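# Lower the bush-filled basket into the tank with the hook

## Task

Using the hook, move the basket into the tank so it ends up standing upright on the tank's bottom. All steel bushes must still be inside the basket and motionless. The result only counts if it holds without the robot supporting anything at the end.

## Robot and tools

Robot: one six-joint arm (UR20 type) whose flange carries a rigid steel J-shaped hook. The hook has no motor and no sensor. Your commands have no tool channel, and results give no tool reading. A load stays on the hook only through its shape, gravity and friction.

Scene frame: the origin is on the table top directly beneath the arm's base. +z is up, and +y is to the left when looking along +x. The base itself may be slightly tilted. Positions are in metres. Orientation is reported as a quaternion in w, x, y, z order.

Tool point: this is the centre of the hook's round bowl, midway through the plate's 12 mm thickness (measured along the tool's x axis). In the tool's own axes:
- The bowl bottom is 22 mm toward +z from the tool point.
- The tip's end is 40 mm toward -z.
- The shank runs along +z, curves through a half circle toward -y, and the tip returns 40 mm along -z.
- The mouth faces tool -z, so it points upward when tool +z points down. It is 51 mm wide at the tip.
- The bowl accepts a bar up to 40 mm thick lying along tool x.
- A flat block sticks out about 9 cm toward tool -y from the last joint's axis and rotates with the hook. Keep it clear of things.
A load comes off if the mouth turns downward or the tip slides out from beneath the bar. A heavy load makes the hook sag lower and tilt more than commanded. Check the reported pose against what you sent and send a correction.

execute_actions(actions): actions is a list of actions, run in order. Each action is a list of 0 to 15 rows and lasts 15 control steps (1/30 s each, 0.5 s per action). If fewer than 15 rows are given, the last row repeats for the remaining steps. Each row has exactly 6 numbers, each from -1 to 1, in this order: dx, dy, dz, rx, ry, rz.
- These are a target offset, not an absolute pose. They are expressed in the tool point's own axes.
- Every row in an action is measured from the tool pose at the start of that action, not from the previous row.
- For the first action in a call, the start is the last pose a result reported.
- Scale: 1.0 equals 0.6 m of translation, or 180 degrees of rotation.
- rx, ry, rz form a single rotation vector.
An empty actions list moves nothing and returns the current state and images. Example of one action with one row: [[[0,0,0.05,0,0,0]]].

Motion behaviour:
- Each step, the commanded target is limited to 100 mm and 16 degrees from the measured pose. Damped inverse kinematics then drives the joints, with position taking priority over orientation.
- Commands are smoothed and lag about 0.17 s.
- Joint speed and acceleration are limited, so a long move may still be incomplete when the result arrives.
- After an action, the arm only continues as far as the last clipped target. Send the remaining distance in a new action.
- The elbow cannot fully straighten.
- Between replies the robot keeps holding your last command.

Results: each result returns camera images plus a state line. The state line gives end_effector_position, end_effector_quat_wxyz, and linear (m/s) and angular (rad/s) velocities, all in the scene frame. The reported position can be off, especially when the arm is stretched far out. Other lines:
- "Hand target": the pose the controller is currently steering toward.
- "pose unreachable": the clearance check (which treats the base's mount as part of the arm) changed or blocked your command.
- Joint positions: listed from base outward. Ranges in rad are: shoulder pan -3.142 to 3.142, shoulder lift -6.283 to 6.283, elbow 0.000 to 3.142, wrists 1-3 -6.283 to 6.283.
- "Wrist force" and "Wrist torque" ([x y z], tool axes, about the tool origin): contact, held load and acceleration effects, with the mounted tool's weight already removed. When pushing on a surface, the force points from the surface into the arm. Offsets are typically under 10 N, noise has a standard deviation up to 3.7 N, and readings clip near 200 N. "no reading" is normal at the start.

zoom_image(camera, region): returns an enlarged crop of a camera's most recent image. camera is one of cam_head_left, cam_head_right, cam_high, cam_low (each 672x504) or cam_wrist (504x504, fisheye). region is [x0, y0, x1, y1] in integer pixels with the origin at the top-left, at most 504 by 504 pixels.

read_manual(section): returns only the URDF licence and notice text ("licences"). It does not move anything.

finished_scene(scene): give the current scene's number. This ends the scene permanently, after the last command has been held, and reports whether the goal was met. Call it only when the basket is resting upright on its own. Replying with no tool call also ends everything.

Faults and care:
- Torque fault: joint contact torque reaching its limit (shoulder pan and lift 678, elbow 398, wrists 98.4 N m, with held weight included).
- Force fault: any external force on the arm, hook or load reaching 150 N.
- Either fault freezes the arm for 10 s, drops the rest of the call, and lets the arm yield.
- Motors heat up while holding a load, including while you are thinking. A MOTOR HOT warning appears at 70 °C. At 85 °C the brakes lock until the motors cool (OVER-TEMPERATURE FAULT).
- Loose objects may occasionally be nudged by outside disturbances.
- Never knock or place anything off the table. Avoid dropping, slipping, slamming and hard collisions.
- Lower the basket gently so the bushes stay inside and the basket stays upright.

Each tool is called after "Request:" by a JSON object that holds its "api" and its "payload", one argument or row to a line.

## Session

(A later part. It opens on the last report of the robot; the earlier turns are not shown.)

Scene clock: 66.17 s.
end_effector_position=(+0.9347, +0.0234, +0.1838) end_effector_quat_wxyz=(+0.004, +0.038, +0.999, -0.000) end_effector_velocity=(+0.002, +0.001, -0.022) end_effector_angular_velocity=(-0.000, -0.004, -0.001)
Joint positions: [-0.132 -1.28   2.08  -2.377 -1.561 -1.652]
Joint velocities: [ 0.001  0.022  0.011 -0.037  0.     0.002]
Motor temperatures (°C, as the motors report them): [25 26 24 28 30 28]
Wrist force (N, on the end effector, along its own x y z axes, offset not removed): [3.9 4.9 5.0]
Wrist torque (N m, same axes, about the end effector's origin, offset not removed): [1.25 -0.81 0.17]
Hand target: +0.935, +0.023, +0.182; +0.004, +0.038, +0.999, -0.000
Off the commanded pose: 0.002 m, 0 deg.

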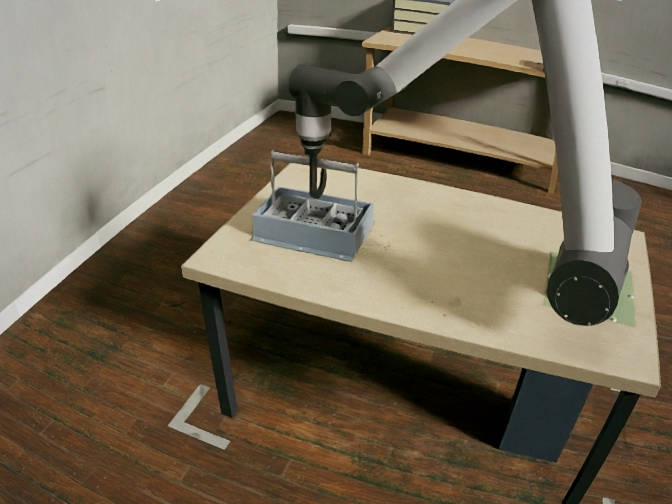

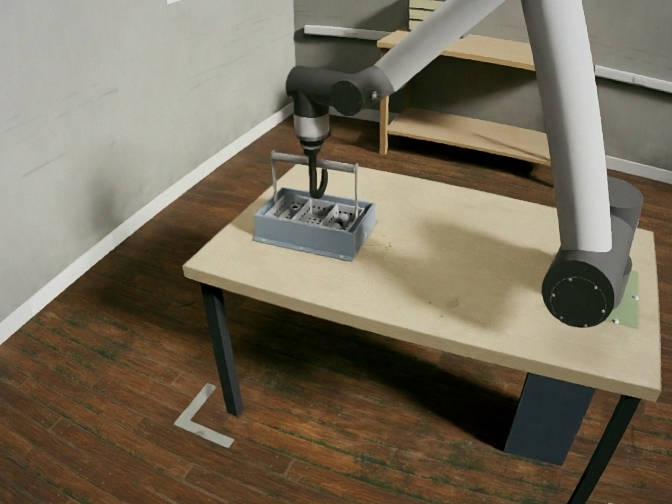

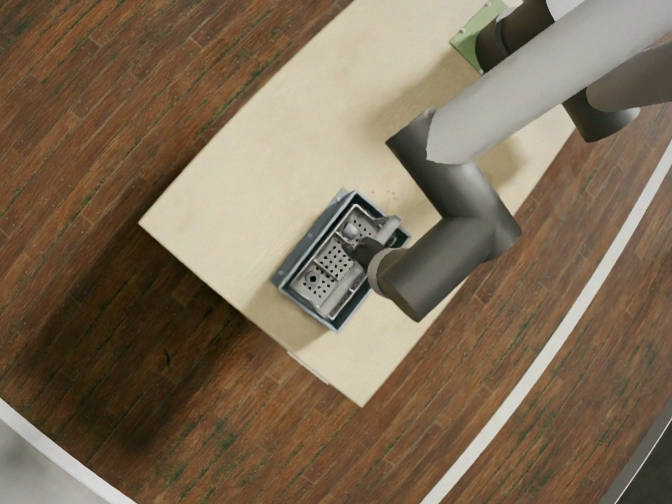

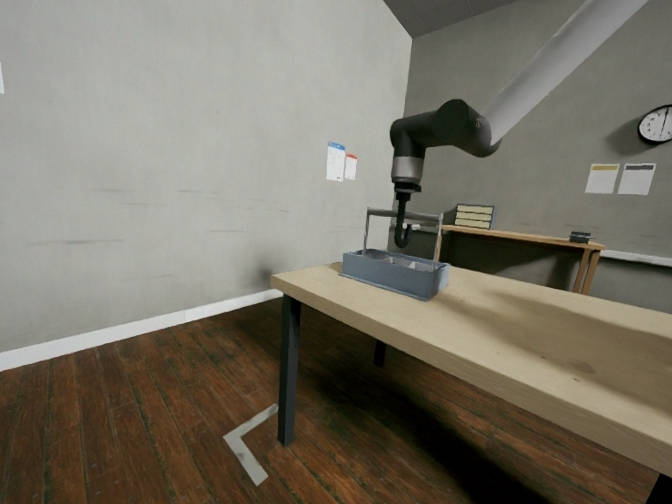

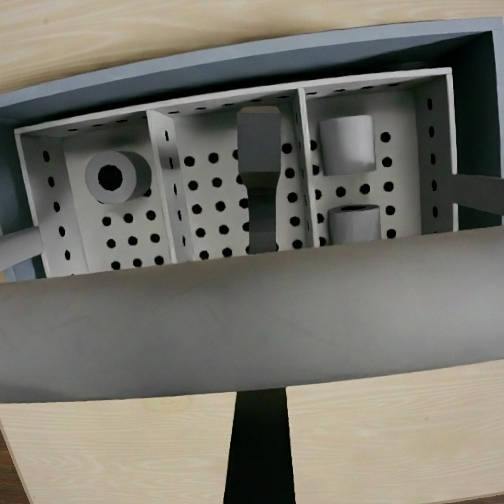

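Request:
{"api": "execute_actions", "payload": {
  "actions": [
    [[0,0.01,0.003,0,0,0],[0,0.022,0.003,0,0,0],[0,0.036,0.003,0,0,0],[0,0.05,0.003,0,0,0],[0,0.065,0.003,0,0,0],[0,0.08,0.003,0,0,0],[0,0.095,0.003,0,0,0],[0,0.11,0.003,0,0,0],[0,0.124,0.003,0,0,0],[0,0.136,0.003,0,0,0],[0,0.146,0.003,0,0,0],[0,0.153,0.003,0,0,0],[0,0.158,0.003,0,0,0],[0,0.16,0.003,0,0,0]]
  ]
}}

Scene clock: 67.07 s.
end_effector_position=(+0.9409, +0.1101, +0.1819) end_effector_quat_wxyz=(+0.004, +0.038, +0.999, -0.000) end_effector_velocity=(+0.012, +0.111, -0.000) end_effector_angular_velocity=(-0.001, -0.000, -0.001)
Joint positions: [-0.038 -1.264  2.059 -2.373 -1.561 -1.558]
Joint velocities: [ 0.121  0.026 -0.041  0.013 -0.002  0.121]
Motor temperatures (°C, as the motors report them): [25 26 24 28 30 28]
Wrist force (N, on the end effector, along its own x y z axes, offset not removed): [2.0 6.6 4.1]
Wrist torque (N m, same axes, about the end effector's origin, offset not removed): [1.49 -0.38 0.13]
Hand target: +0.942, +0.119, +0.182; +0.004, +0.038, +0.999, -0.000
Off the commanded pose: 0.009 m, 0 deg.

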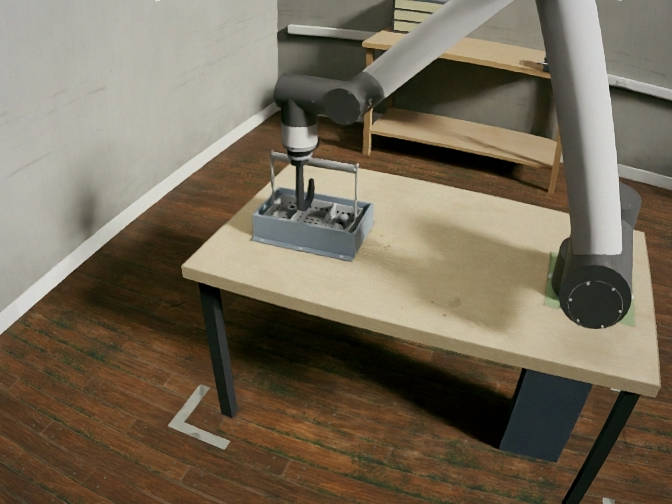

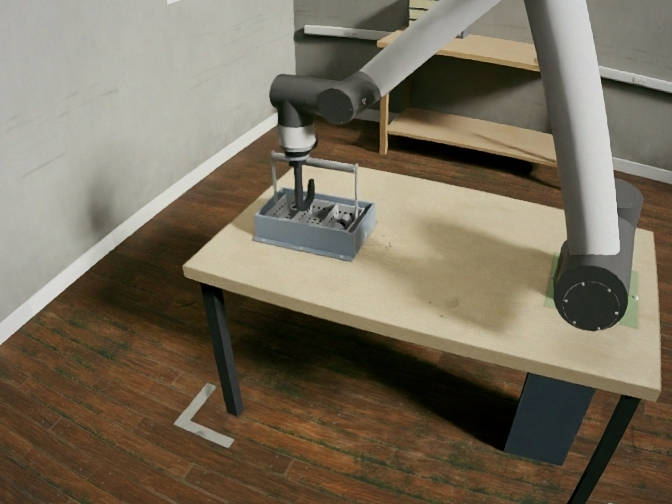

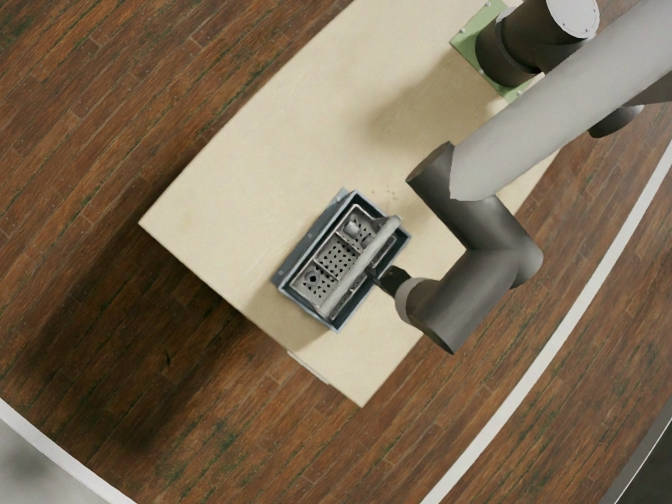

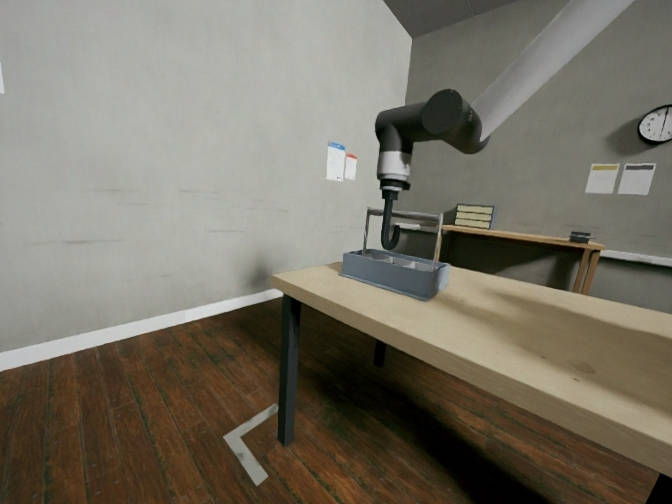

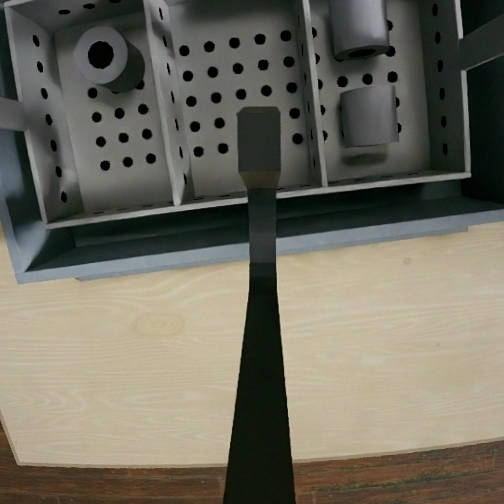

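Request:
{"api": "execute_actions", "payload": {
  "actions": []
}}

Request:
{"api": "zoom_image", "payload": {
  "camera": "cam_head_left",
  "region": [240, 110, 390, 260]
}}

Scene clock: 67.17 s.
end_effector_position=(+0.9416, +0.1166, +0.1819) end_effector_quat_wxyz=(+0.004, +0.038, +0.999, -0.000) end_effector_velocity=(+0.004, +0.032, +0.001) end_effector_angular_velocity=(-0.002, -0.001, -0.002)
Joint positions: [-0.031 -1.263  2.056 -2.372 -1.562 -1.551]
Joint velocities: [ 0.035  0.007 -0.014  0.005 -0.002  0.037]
Motor temperatures (°C, as the motors report them): [25 26 24 28 30 28]
Wrist force (N, on the end effector, along its own x y z axes, offset not removed): [3.2 4.5 5.6]
Wrist torque (N m, same axes, about the end effector's origin, offset not removed): [1.15 -0.73 0.15]
Hand target: +0.942, +0.119, +0.182; +0.004, +0.038, +0.999, -0.000
Off the commanded pose: 0.003 m, 0 deg.

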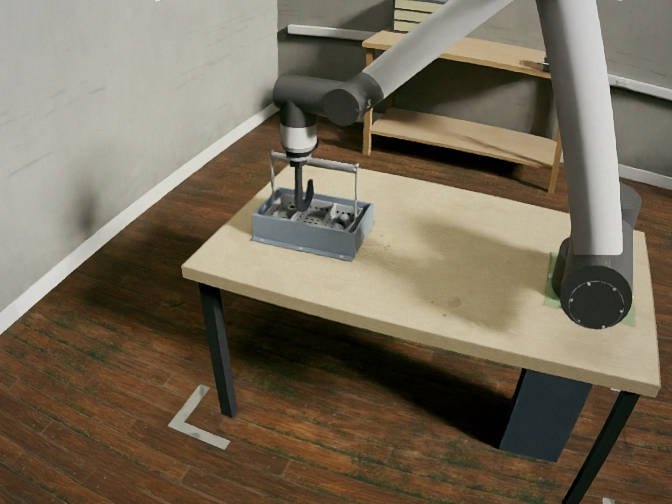

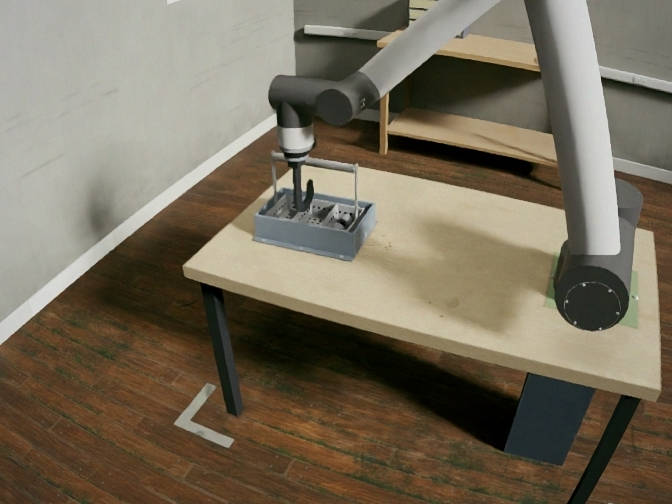

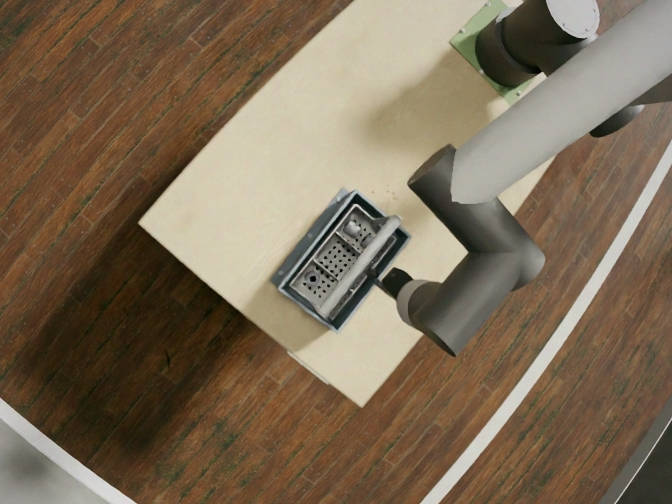

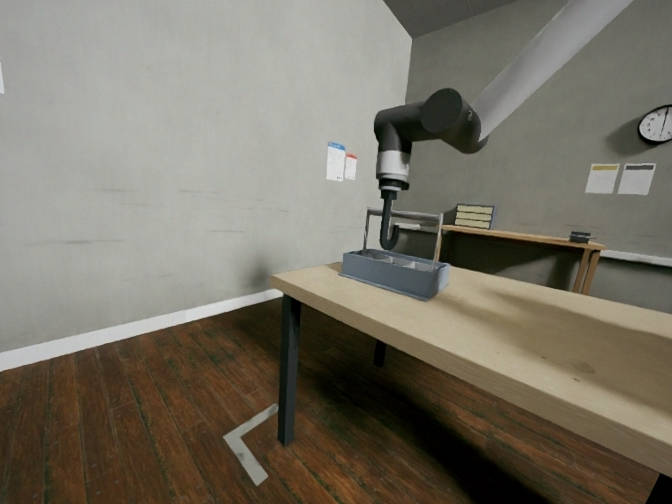

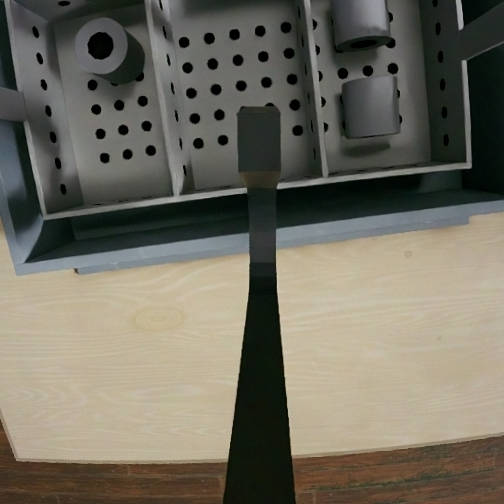

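Region (240, 110, 390, 260) of cam_head_left's 672x504 image, scaled by 3.360, with more detail than that image has.

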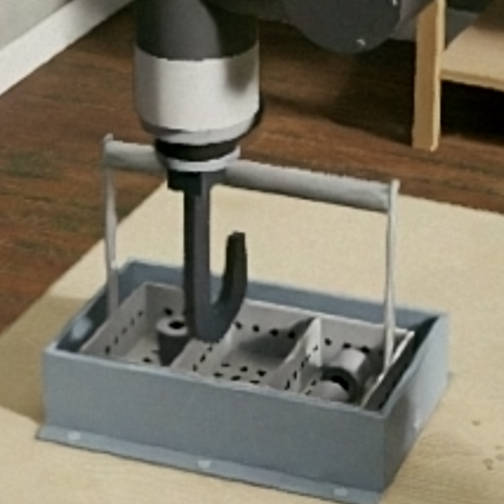

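Request:
{"api": "execute_actions", "payload": {
  "actions": []
}}

Scene clock: 67.27 s.
end_effector_position=(+0.9418, +0.1183, +0.1819) end_effector_quat_wxyz=(+0.004, +0.038, +0.999, -0.000) end_effector_velocity=(+0.000, +0.009, -0.002) end_effector_angular_velocity=(-0.000, +0.003, -0.000)
Joint positions: [-0.029 -1.262  2.056 -2.372 -1.562 -1.549]
Joint velocities: [ 0.01   0.004 -0.003  0.002 -0.     0.01 ]
Motor temperatures (°C, as the motors report them): [25 26 24 28 30 28]
Wrist force (N, on the end effector, along its own x y z axes, offset not removed): [3.1 2.6 3.6]
Wrist torque (N m, same axes, about the end effector's origin, offset not removed): [0.82 -0.63 0.12]
Hand target: +0.942, +0.119, +0.182; +0.004, +0.038, +0.999, -0.000
Off the commanded pose: 0.001 m, 0 deg.

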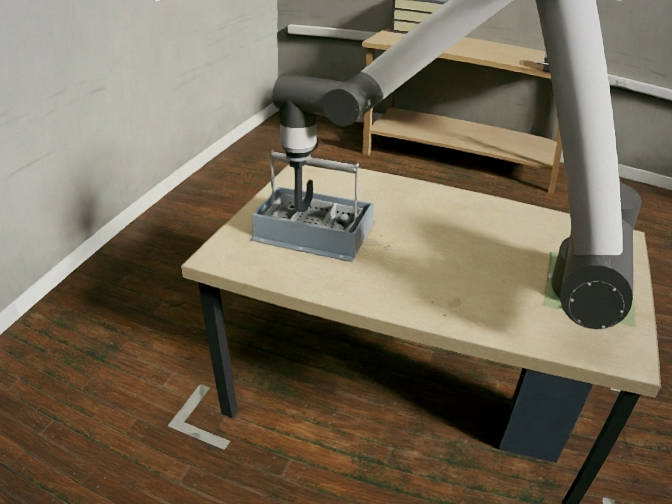

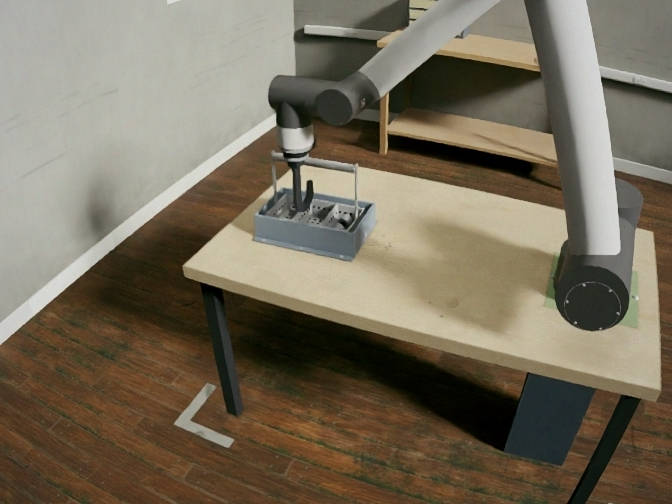

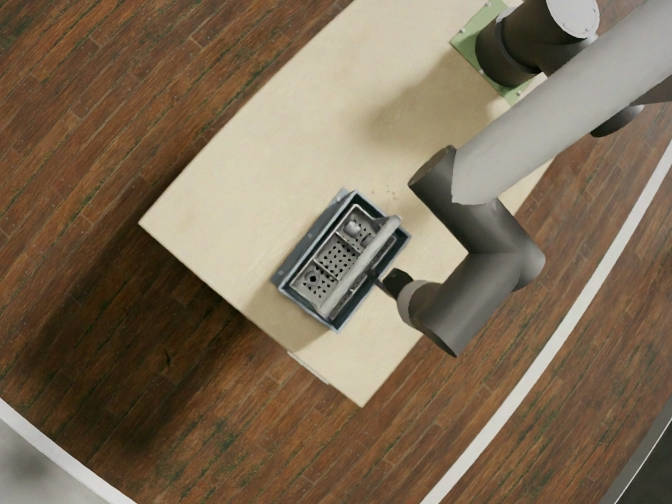

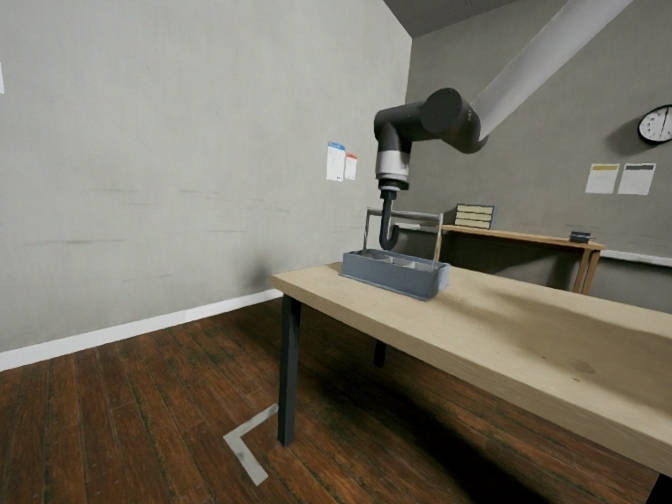

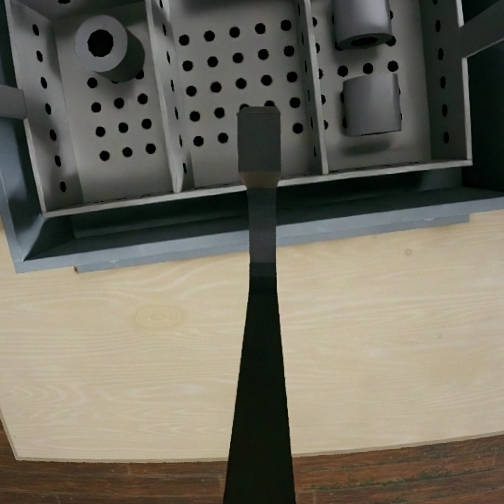

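Request:
{"api": "finished_scene", "payload": {
  "scene": 1
}}

The scene is finished: the task was done.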